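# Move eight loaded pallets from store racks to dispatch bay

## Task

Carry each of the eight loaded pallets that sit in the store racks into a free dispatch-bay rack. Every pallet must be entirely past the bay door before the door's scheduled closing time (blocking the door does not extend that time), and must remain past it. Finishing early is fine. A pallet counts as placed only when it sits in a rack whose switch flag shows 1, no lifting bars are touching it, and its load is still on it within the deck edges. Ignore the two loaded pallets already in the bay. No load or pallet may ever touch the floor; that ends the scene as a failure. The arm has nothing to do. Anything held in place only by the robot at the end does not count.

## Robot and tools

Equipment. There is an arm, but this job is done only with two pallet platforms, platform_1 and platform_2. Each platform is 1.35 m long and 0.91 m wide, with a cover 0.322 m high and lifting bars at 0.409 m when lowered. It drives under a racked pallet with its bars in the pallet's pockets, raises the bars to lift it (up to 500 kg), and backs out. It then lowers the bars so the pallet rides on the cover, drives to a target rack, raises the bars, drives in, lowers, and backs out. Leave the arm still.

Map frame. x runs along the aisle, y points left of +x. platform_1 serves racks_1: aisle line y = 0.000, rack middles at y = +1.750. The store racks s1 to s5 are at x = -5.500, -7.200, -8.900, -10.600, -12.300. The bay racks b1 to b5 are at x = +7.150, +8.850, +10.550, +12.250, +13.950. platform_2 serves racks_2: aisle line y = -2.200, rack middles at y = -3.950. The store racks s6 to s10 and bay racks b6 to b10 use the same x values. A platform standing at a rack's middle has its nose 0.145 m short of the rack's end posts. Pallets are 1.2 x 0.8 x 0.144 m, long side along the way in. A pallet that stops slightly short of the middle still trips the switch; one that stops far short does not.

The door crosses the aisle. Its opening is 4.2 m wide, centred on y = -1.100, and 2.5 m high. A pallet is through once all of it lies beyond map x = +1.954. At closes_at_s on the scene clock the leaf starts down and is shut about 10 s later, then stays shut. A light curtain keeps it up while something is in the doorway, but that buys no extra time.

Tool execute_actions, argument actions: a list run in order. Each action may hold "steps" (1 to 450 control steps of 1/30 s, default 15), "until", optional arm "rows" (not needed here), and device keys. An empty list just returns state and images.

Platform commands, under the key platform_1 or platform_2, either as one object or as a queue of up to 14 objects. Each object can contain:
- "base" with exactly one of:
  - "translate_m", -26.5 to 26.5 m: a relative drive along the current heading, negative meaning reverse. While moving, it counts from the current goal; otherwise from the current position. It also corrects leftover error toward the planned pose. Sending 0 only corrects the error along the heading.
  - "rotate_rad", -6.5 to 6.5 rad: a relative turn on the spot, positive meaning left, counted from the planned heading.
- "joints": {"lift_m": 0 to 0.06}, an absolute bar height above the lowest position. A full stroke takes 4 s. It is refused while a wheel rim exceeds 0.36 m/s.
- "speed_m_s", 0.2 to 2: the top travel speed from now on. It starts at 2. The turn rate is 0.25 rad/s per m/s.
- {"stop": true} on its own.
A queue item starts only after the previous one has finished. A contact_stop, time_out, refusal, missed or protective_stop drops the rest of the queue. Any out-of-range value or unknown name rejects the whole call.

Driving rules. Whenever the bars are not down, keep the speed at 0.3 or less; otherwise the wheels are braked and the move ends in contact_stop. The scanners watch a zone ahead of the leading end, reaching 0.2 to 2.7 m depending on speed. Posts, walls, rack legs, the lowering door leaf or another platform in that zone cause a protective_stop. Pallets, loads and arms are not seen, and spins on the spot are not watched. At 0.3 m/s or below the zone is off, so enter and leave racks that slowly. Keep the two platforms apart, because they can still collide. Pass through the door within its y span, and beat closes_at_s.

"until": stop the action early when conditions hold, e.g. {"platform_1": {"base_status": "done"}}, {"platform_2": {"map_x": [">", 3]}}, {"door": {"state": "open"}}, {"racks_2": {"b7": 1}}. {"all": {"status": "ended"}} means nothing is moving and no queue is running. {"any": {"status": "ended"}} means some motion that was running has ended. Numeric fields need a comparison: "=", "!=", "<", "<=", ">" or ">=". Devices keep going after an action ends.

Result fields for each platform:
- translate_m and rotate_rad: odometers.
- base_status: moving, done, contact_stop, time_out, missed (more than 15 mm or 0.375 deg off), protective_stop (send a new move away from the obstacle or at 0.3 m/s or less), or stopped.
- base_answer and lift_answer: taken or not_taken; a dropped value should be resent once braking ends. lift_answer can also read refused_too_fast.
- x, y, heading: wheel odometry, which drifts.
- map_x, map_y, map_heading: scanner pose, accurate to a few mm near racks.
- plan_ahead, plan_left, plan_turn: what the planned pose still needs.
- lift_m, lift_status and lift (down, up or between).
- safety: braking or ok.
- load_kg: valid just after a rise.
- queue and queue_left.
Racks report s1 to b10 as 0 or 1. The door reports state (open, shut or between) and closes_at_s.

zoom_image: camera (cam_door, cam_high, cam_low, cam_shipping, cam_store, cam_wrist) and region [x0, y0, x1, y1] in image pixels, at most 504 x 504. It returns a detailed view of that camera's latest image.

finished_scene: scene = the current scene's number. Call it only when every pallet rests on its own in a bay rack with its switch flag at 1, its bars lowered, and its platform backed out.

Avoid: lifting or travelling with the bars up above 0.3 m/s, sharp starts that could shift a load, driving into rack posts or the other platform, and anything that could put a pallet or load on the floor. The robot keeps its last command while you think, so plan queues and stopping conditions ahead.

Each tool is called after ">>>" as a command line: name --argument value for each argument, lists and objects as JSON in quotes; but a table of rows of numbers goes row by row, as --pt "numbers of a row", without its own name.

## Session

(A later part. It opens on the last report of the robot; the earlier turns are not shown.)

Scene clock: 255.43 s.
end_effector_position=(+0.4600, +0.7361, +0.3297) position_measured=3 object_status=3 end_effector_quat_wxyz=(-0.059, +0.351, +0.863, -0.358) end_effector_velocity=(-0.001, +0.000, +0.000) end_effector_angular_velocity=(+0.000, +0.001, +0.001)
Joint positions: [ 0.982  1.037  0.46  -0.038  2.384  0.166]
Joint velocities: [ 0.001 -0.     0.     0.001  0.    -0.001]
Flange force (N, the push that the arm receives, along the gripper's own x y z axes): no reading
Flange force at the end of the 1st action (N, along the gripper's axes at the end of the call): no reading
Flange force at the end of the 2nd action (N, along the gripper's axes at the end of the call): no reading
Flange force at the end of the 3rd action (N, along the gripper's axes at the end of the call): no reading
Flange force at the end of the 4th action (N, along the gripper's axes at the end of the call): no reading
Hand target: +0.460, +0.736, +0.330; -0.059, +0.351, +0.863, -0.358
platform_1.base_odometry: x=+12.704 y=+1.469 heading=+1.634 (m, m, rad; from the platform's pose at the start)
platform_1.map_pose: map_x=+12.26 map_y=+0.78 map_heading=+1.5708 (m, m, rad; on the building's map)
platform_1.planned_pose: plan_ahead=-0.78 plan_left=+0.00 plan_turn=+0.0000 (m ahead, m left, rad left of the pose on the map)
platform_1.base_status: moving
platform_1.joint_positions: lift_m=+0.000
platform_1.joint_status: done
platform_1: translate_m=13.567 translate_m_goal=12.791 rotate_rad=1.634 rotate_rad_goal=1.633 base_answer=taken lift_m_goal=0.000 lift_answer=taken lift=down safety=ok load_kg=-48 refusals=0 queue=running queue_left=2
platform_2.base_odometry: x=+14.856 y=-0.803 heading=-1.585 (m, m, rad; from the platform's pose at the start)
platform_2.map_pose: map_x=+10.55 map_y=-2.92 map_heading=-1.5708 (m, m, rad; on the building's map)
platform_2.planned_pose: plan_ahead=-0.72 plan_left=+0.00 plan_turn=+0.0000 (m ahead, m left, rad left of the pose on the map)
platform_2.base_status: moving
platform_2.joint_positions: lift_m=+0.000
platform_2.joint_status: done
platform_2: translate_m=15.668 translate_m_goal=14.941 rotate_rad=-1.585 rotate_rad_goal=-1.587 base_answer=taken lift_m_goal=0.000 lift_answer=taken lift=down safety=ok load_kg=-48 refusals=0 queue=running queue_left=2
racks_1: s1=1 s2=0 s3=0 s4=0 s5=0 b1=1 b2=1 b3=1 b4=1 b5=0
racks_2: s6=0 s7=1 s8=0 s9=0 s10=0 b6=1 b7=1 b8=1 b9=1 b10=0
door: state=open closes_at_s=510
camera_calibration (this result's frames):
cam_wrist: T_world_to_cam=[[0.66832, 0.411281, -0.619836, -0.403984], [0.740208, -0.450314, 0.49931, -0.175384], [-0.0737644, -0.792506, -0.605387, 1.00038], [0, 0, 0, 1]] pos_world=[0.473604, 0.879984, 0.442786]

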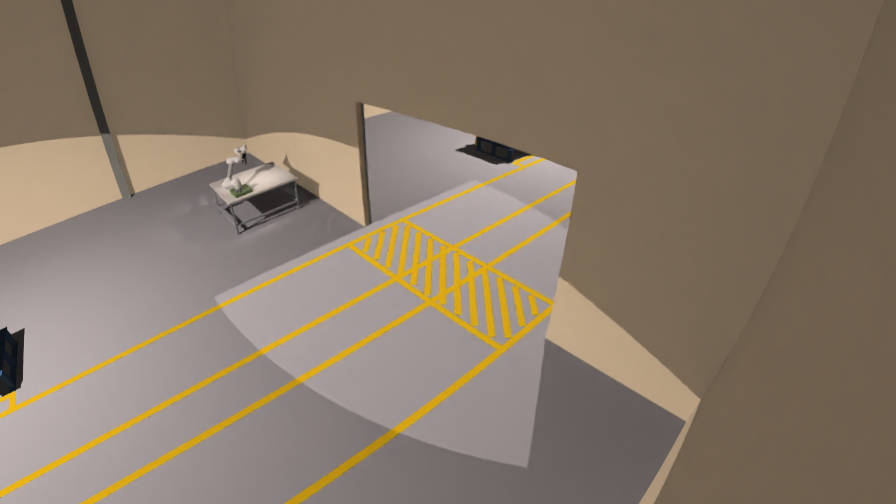

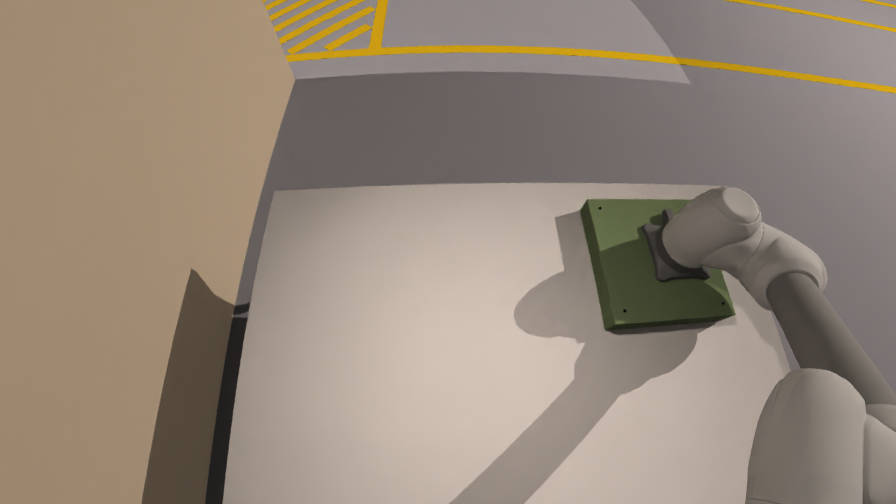

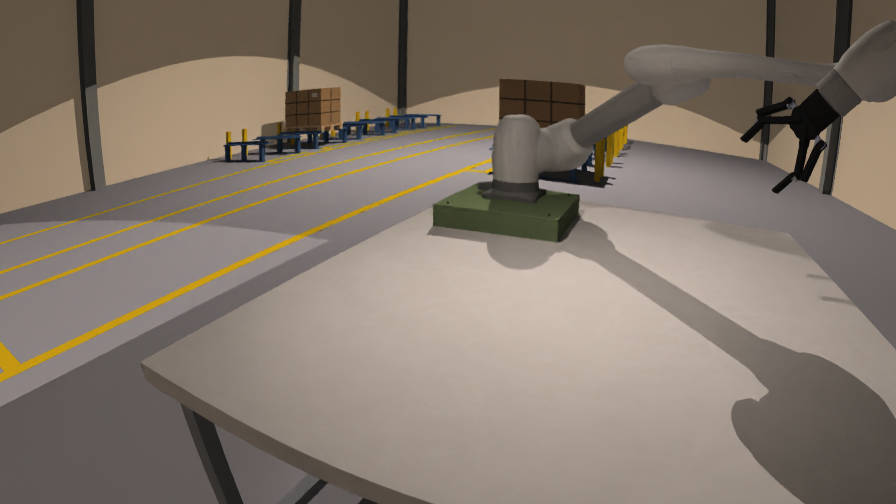

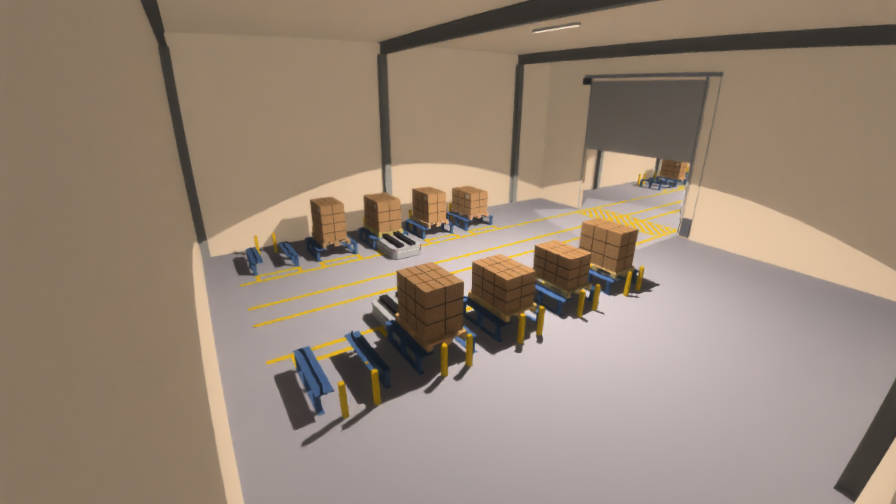

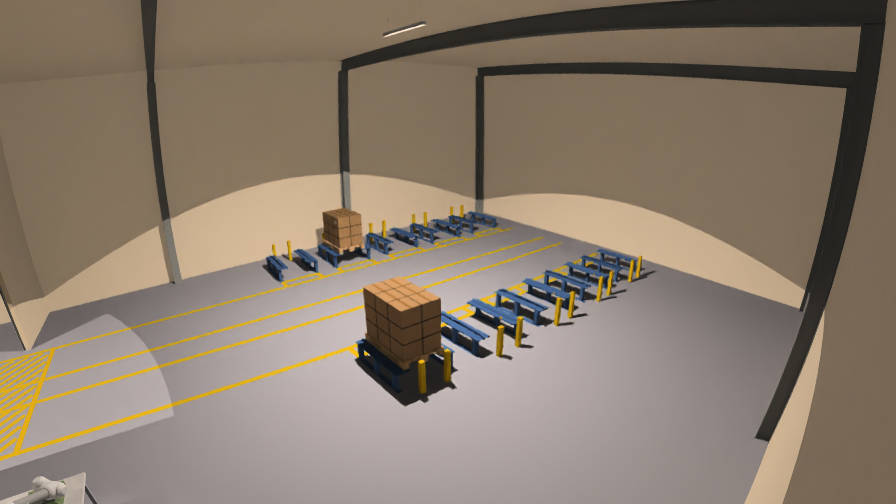

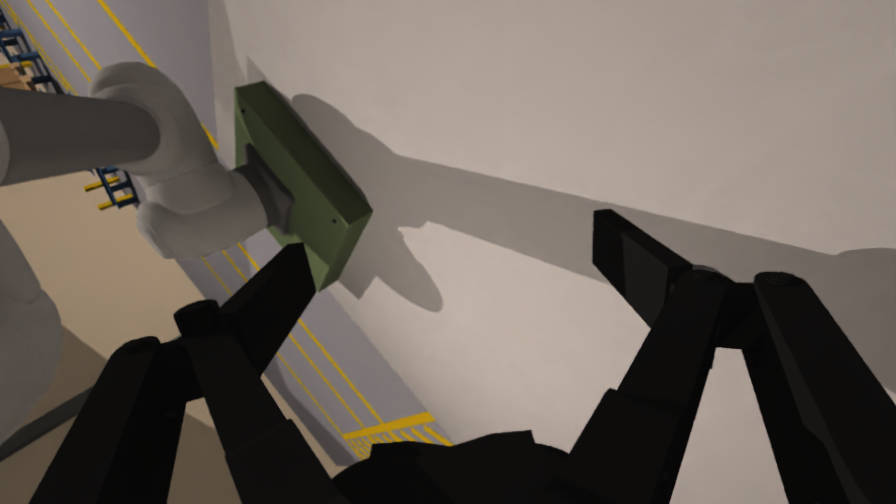

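Last: s1→b5 19.45; s7→b10 21.15.

>>> execute_actions --actions '[{"steps":450,"until":{"all":{"status":"ended"}}},{"steps":450,"until":{"all":{"status":"ended"}}},{"platform_1":[{"base":{"rotate_rad":1.5708}},{"base":{"translate_m":1.75},"speed_m_s":0.3},{"joints":{"lift_m":0.06}},{"base":{"translate_m":-1.75}},{"base":{"rotate_rad":-1.5708},"joints":{"lift_m":0},"speed_m_s":2},{"base":{"translate_m":19.45}},{"base":{"rotate_rad":1.5708},"joints":{"lift_m":0.06}},{"base":{"translate_m":1.75},"speed_m_s":0.3},{"joints":{"lift_m":0}}],"platform_2":[{"base":{"rotate_rad":-1.5708}},{"base":{"translate_m":1.75},"speed_m_s":0.3},{"joints":{"lift_m":0.06}},{"base":{"translate_m":-1.75}},{"base":{"rotate_rad":1.5708},"joints":{"lift_m":0},"speed_m_s":2},{"base":{"translate_m":21.15}},{"base":{"rotate_rad":-1.5708},"joints":{"lift_m":0.06}},{"base":{"translate_m":1.75},"speed_m_s":0.3},{"joints":{"lift_m":0}}],"steps":450},{"steps":450},{"steps":450},{"steps":450,"until":{"all":{"status":"ended"}}}]'

>>> execute_actions --actions '[{"steps":450,"until":{"all":{"status":"ended"}}}]'

Scene clock: 334.80 s.
end_effector_position=(+0.4600, +0.7361, +0.3297) position_measured=3 object_status=3 end_effector_quat_wxyz=(-0.059, +0.351, +0.863, -0.358) end_effector_velocity=(-0.000, +0.000, +0.000) end_effector_angular_velocity=(+0.001, +0.001, +0.001)
Joint positions: [ 0.982  1.037  0.46  -0.038  2.384  0.166]
Joint velocities: [ 0.    -0.    -0.     0.     0.    -0.001]
Flange force (N, the push that the arm receives, along the gripper's own x y z axes): no reading
Flange force at the end of the 2nd action (N, along the gripper's axes at the end of the call): no reading
Flange force at the end of the 3rd action (N, along the gripper's axes at the end of the call): no reading
Flange force at the end of the 4th action (N, along the gripper's axes at the end of the call): no reading
Flange force at the end of the 5th action (N, along the gripper's axes at the end of the call): no reading
Hand target: +0.460, +0.736, +0.330; -0.059, +0.351, +0.863, -0.358
platform_1.base_odometry: x=+14.369 y=+2.476 heading=+1.635 (m, m, rad; from the platform's pose at the start)
platform_1.map_pose: map_x=+13.96 map_y=+1.75 map_heading=+1.5708 (m, m, rad; on the building's map)
platform_1.planned_pose: plan_ahead=+0.00 plan_left=+0.00 plan_turn=+0.0000 (m ahead, m left, rad left of the pose on the map)
platform_1.base_status: done
platform_1.joint_positions: lift_m=+0.000
platform_1.joint_status: done
platform_1: translate_m=16.240 translate_m_goal=16.240 rotate_rad=1.635 rotate_rad_goal=1.634 base_answer=taken lift_m_goal=0.000 lift_answer=taken lift=down safety=ok load_kg=-48 refusals=0 queue=done queue_left=0
platform_2.base_odometry: x=+18.268 y=-1.851 heading=-1.589 (m, m, rad; from the platform's pose at the start)
platform_2.map_pose: map_x=+13.95 map_y=-3.95 map_heading=-1.5708 (m, m, rad; on the building's map)
platform_2.planned_pose: plan_ahead=+0.00 plan_left=+0.00 plan_turn=+0.0000 (m ahead, m left, rad left of the pose on the map)
platform_2.base_status: done
platform_2.joint_positions: lift_m=+0.000
platform_2.joint_status: done
platform_2: translate_m=20.131 translate_m_goal=20.131 rotate_rad=-1.589 rotate_rad_goal=-1.588 base_answer=taken lift_m_goal=0.000 lift_answer=taken lift=down safety=ok load_kg=-48 refusals=0 queue=done queue_left=0
racks_1: s1=0 s2=0 s3=0 s4=0 s5=0 b1=1 b2=1 b3=1 b4=1 b5=1
racks_2: s6=0 s7=0 s8=0 s9=0 s10=0 b6=1 b7=1 b8=1 b9=1 b10=1
door: state=open closes_at_s=510
camera_calibration (this result's frames):
cam_wrist: T_world_to_cam=[[0.66832, 0.411281, -0.619836, -0.403984], [0.740208, -0.450314, 0.499309, -0.175384], [-0.0737644, -0.792506, -0.605387, 1.00038], [0, 0, 0, 1]] pos_world=[0.473604, 0.879984, 0.442786]

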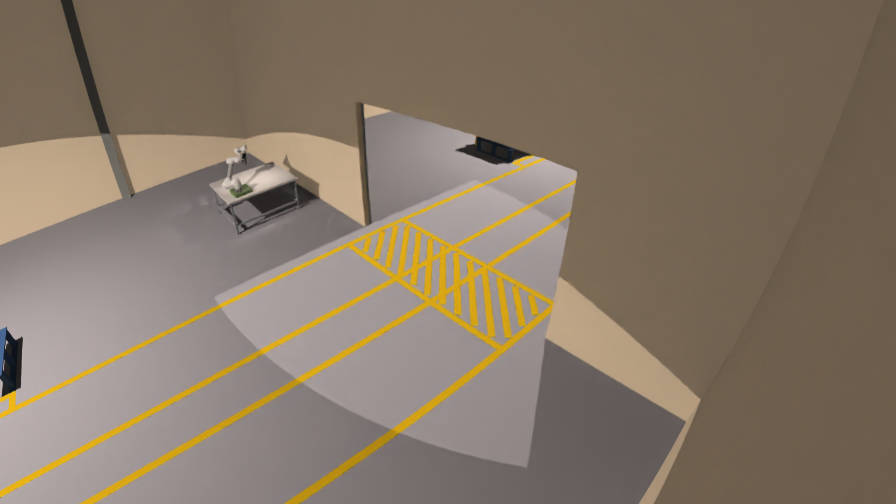

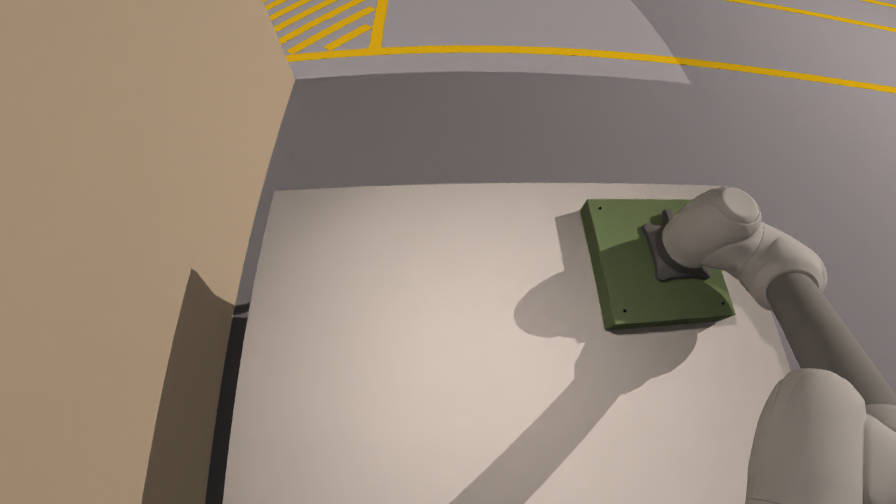

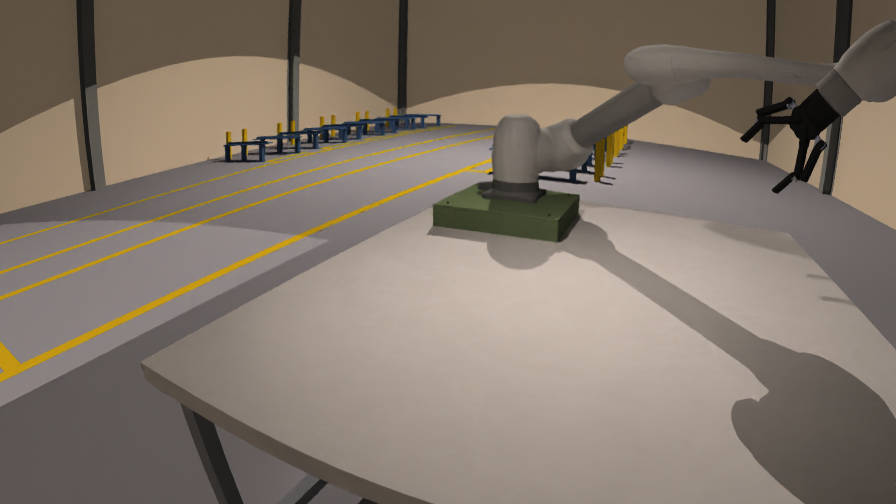

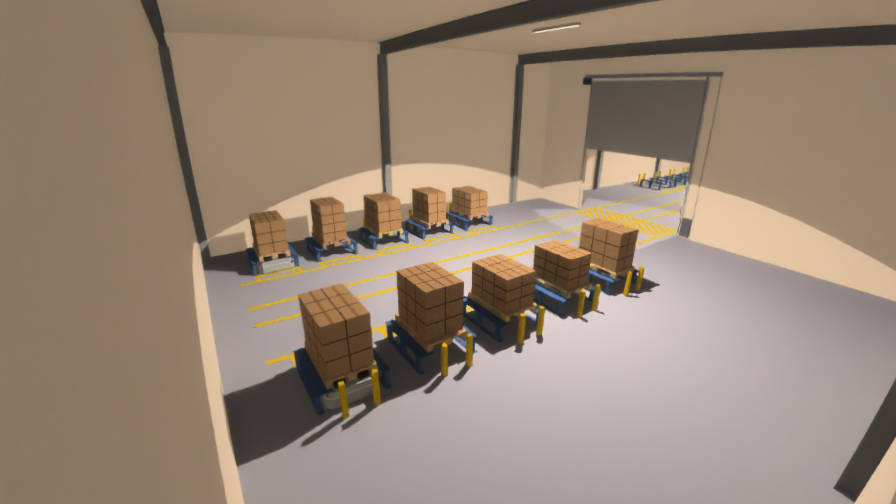

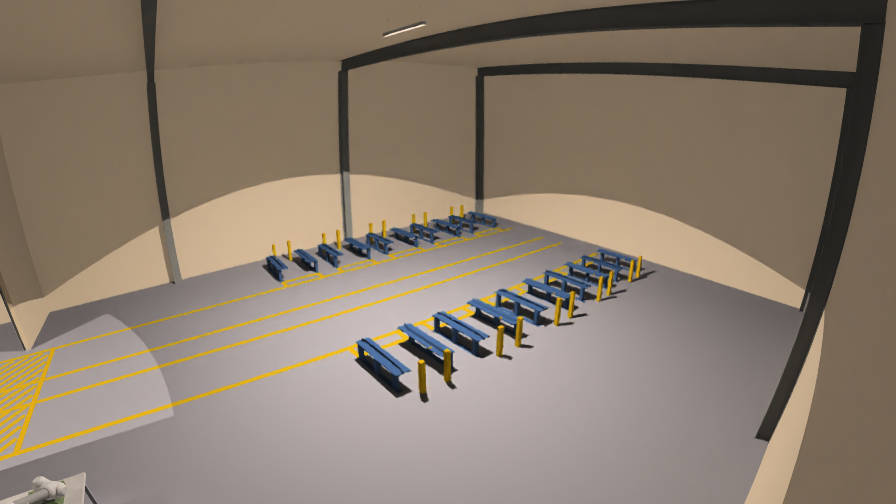

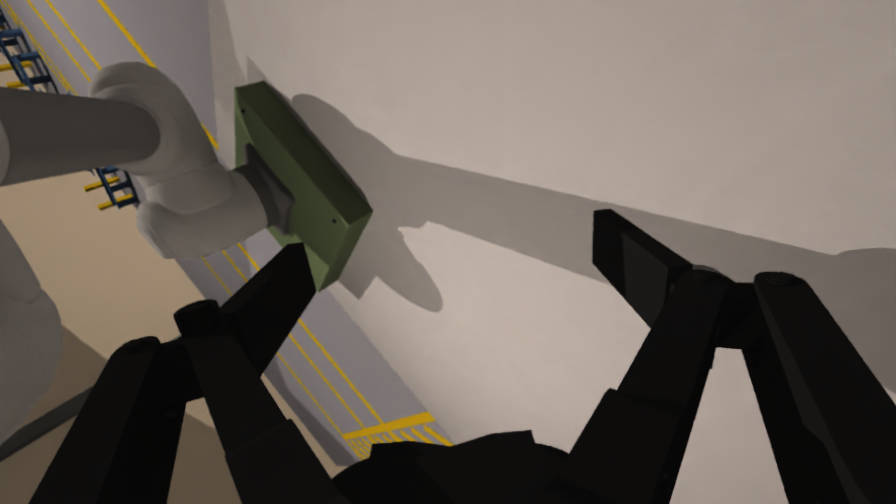

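Scene clock: 334.83 s.
end_effector_position=(+0.4600, +0.7361, +0.3297) position_measured=3 object_status=3 end_effector_quat_wxyz=(-0.059, +0.351, +0.863, -0.358) end_effector_velocity=(+0.000, -0.000, -0.000) end_effector_angular_velocity=(+0.000, +0.000, -0.000)
Joint positions: [ 0.982  1.037  0.46  -0.038  2.384  0.166]
Joint velocities: [-0.     0.     0.    -0.    -0.    -0.001]
Flange force (N, the push that the arm receives, along the gripper's own x y z axes): no reading
Hand target: +0.460, +0.736, +0.330; -0.059, +0.351, +0.863, -0.358
platform_1.base_odometry: x=+14.369 y=+2.476 heading=+1.635 (m, m, rad; from the platform's pose at the start)
platform_1.map_pose: map_x=+13.96 map_y=+1.75 map_heading=+1.5708 (m, m, rad; on the building's map)
platform_1.planned_pose: plan_ahead=+0.00 plan_left=+0.00 plan_turn=+0.0000 (m ahead, m left, rad left of the pose on the map)
platform_1.base_status: done
platform_1.joint_positions: lift_m=+0.000
platform_1.joint_status: done
platform_1: translate_m=16.240 translate_m_goal=16.240 rotate_rad=1.635 rotate_rad_goal=1.634 base_answer=taken lift_m_goal=0.000 lift_answer=taken lift=down safety=ok load_kg=-48 refusals=0 queue=done queue_left=0
platform_2.base_odometry: x=+18.268 y=-1.851 heading=-1.589 (m, m, rad; from the platform's pose at the start)
platform_2.map_pose: map_x=+13.95 map_y=-3.95 map_heading=-1.5708 (m, m, rad; on the building's map)
platform_2.planned_pose: plan_ahead=+0.00 plan_left=+0.00 plan_turn=+0.0000 (m ahead, m left, rad left of the pose on the map)
platform_2.base_status: done
platform_2.joint_positions: lift_m=+0.000
platform_2.joint_status: done
platform_2: translate_m=20.131 translate_m_goal=20.131 rotate_rad=-1.589 rotate_rad_goal=-1.588 base_answer=taken lift_m_goal=0.000 lift_answer=taken lift=down safety=ok load_kg=-48 refusals=0 queue=done queue_left=0
racks_1: s1=0 s2=0 s3=0 s4=0 s5=0 b1=1 b2=1 b3=1 b4=1 b5=1
racks_2: s6=0 s7=0 s8=0 s9=0 s10=0 b6=1 b7=1 b8=1 b9=1 b10=1
door: state=open closes_at_s=510
camera_calibration (this result's frames):
cam_wrist: T_world_to_cam=[[0.66832, 0.411281, -0.619836, -0.403985], [0.740208, -0.450314, 0.49931, -0.175384], [-0.0737643, -0.792506, -0.605387, 1.00038], [0, 0, 0, 1]] pos_world=[0.473604, 0.879984, 0.442786]

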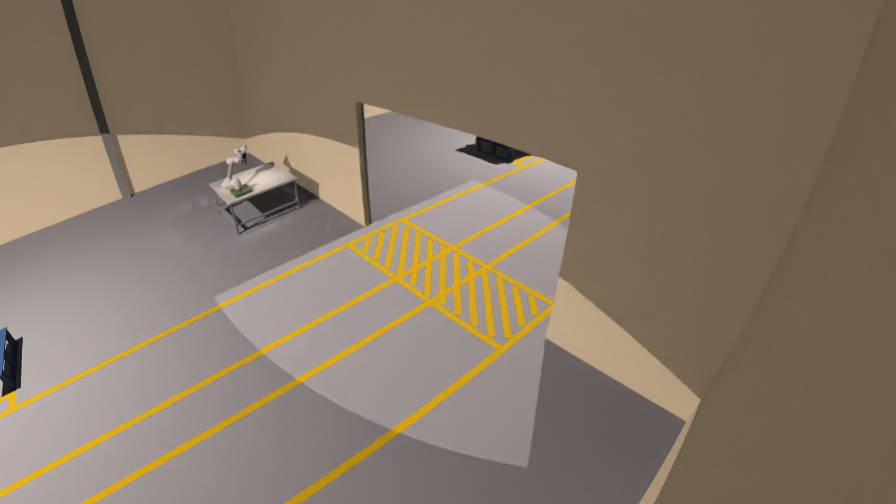

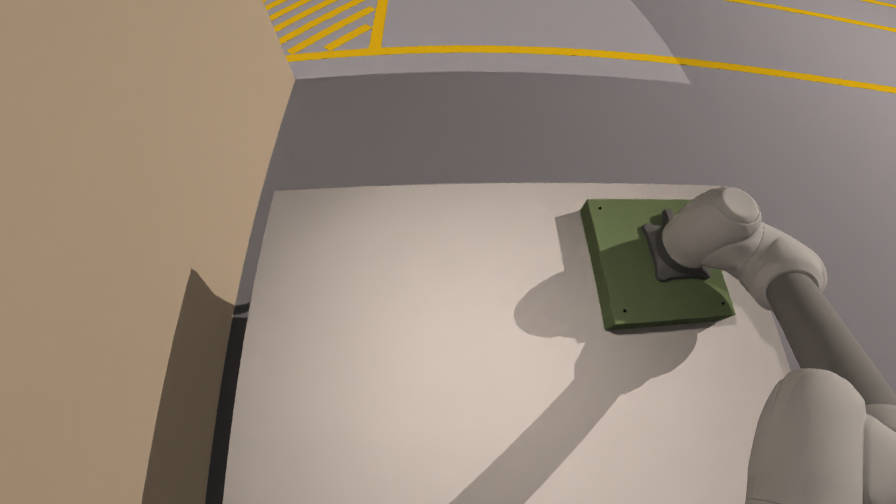

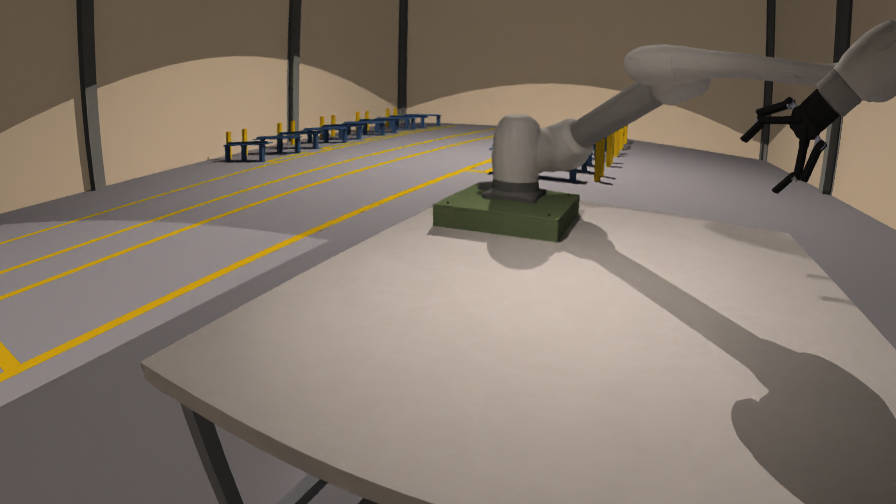

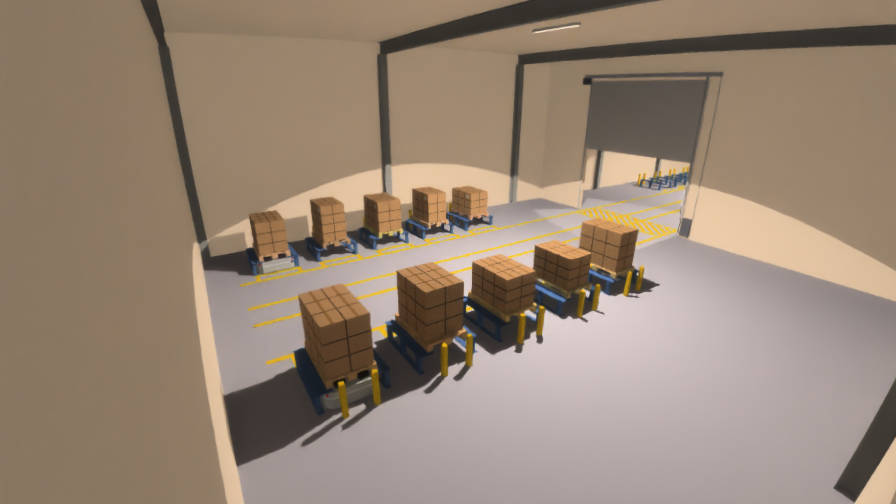

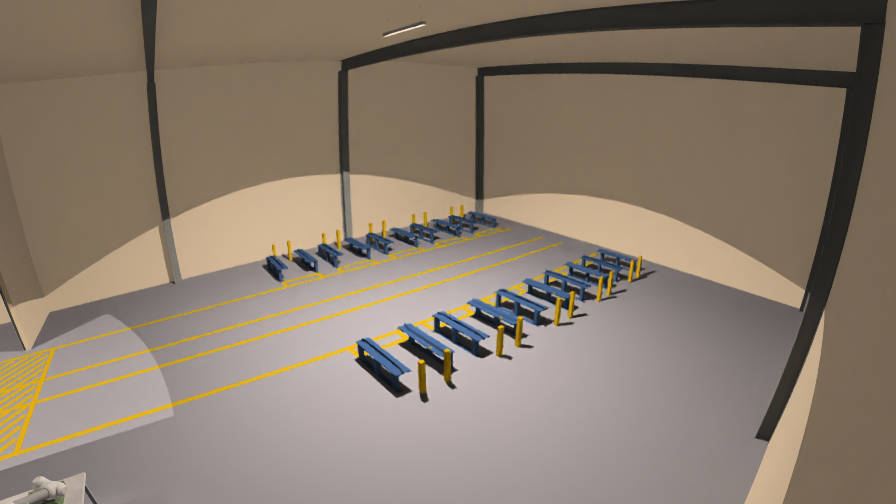

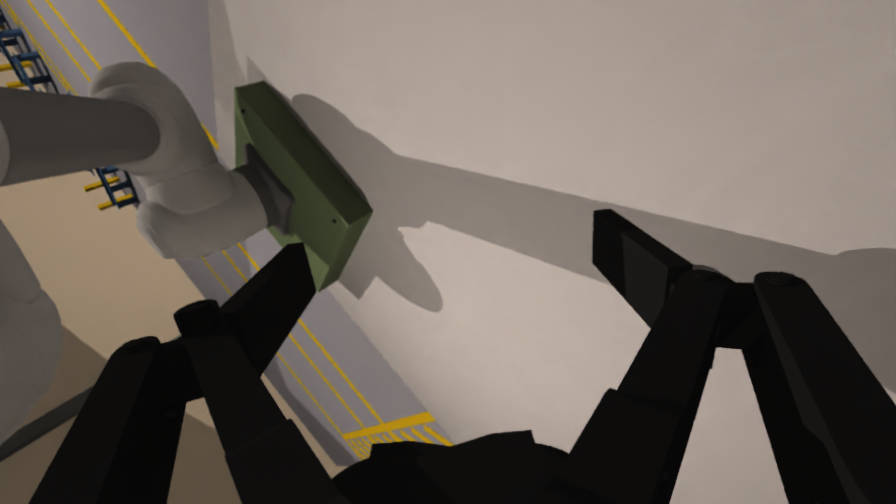

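>>> finished_scene --scene 1

The scene is finished: the task was done.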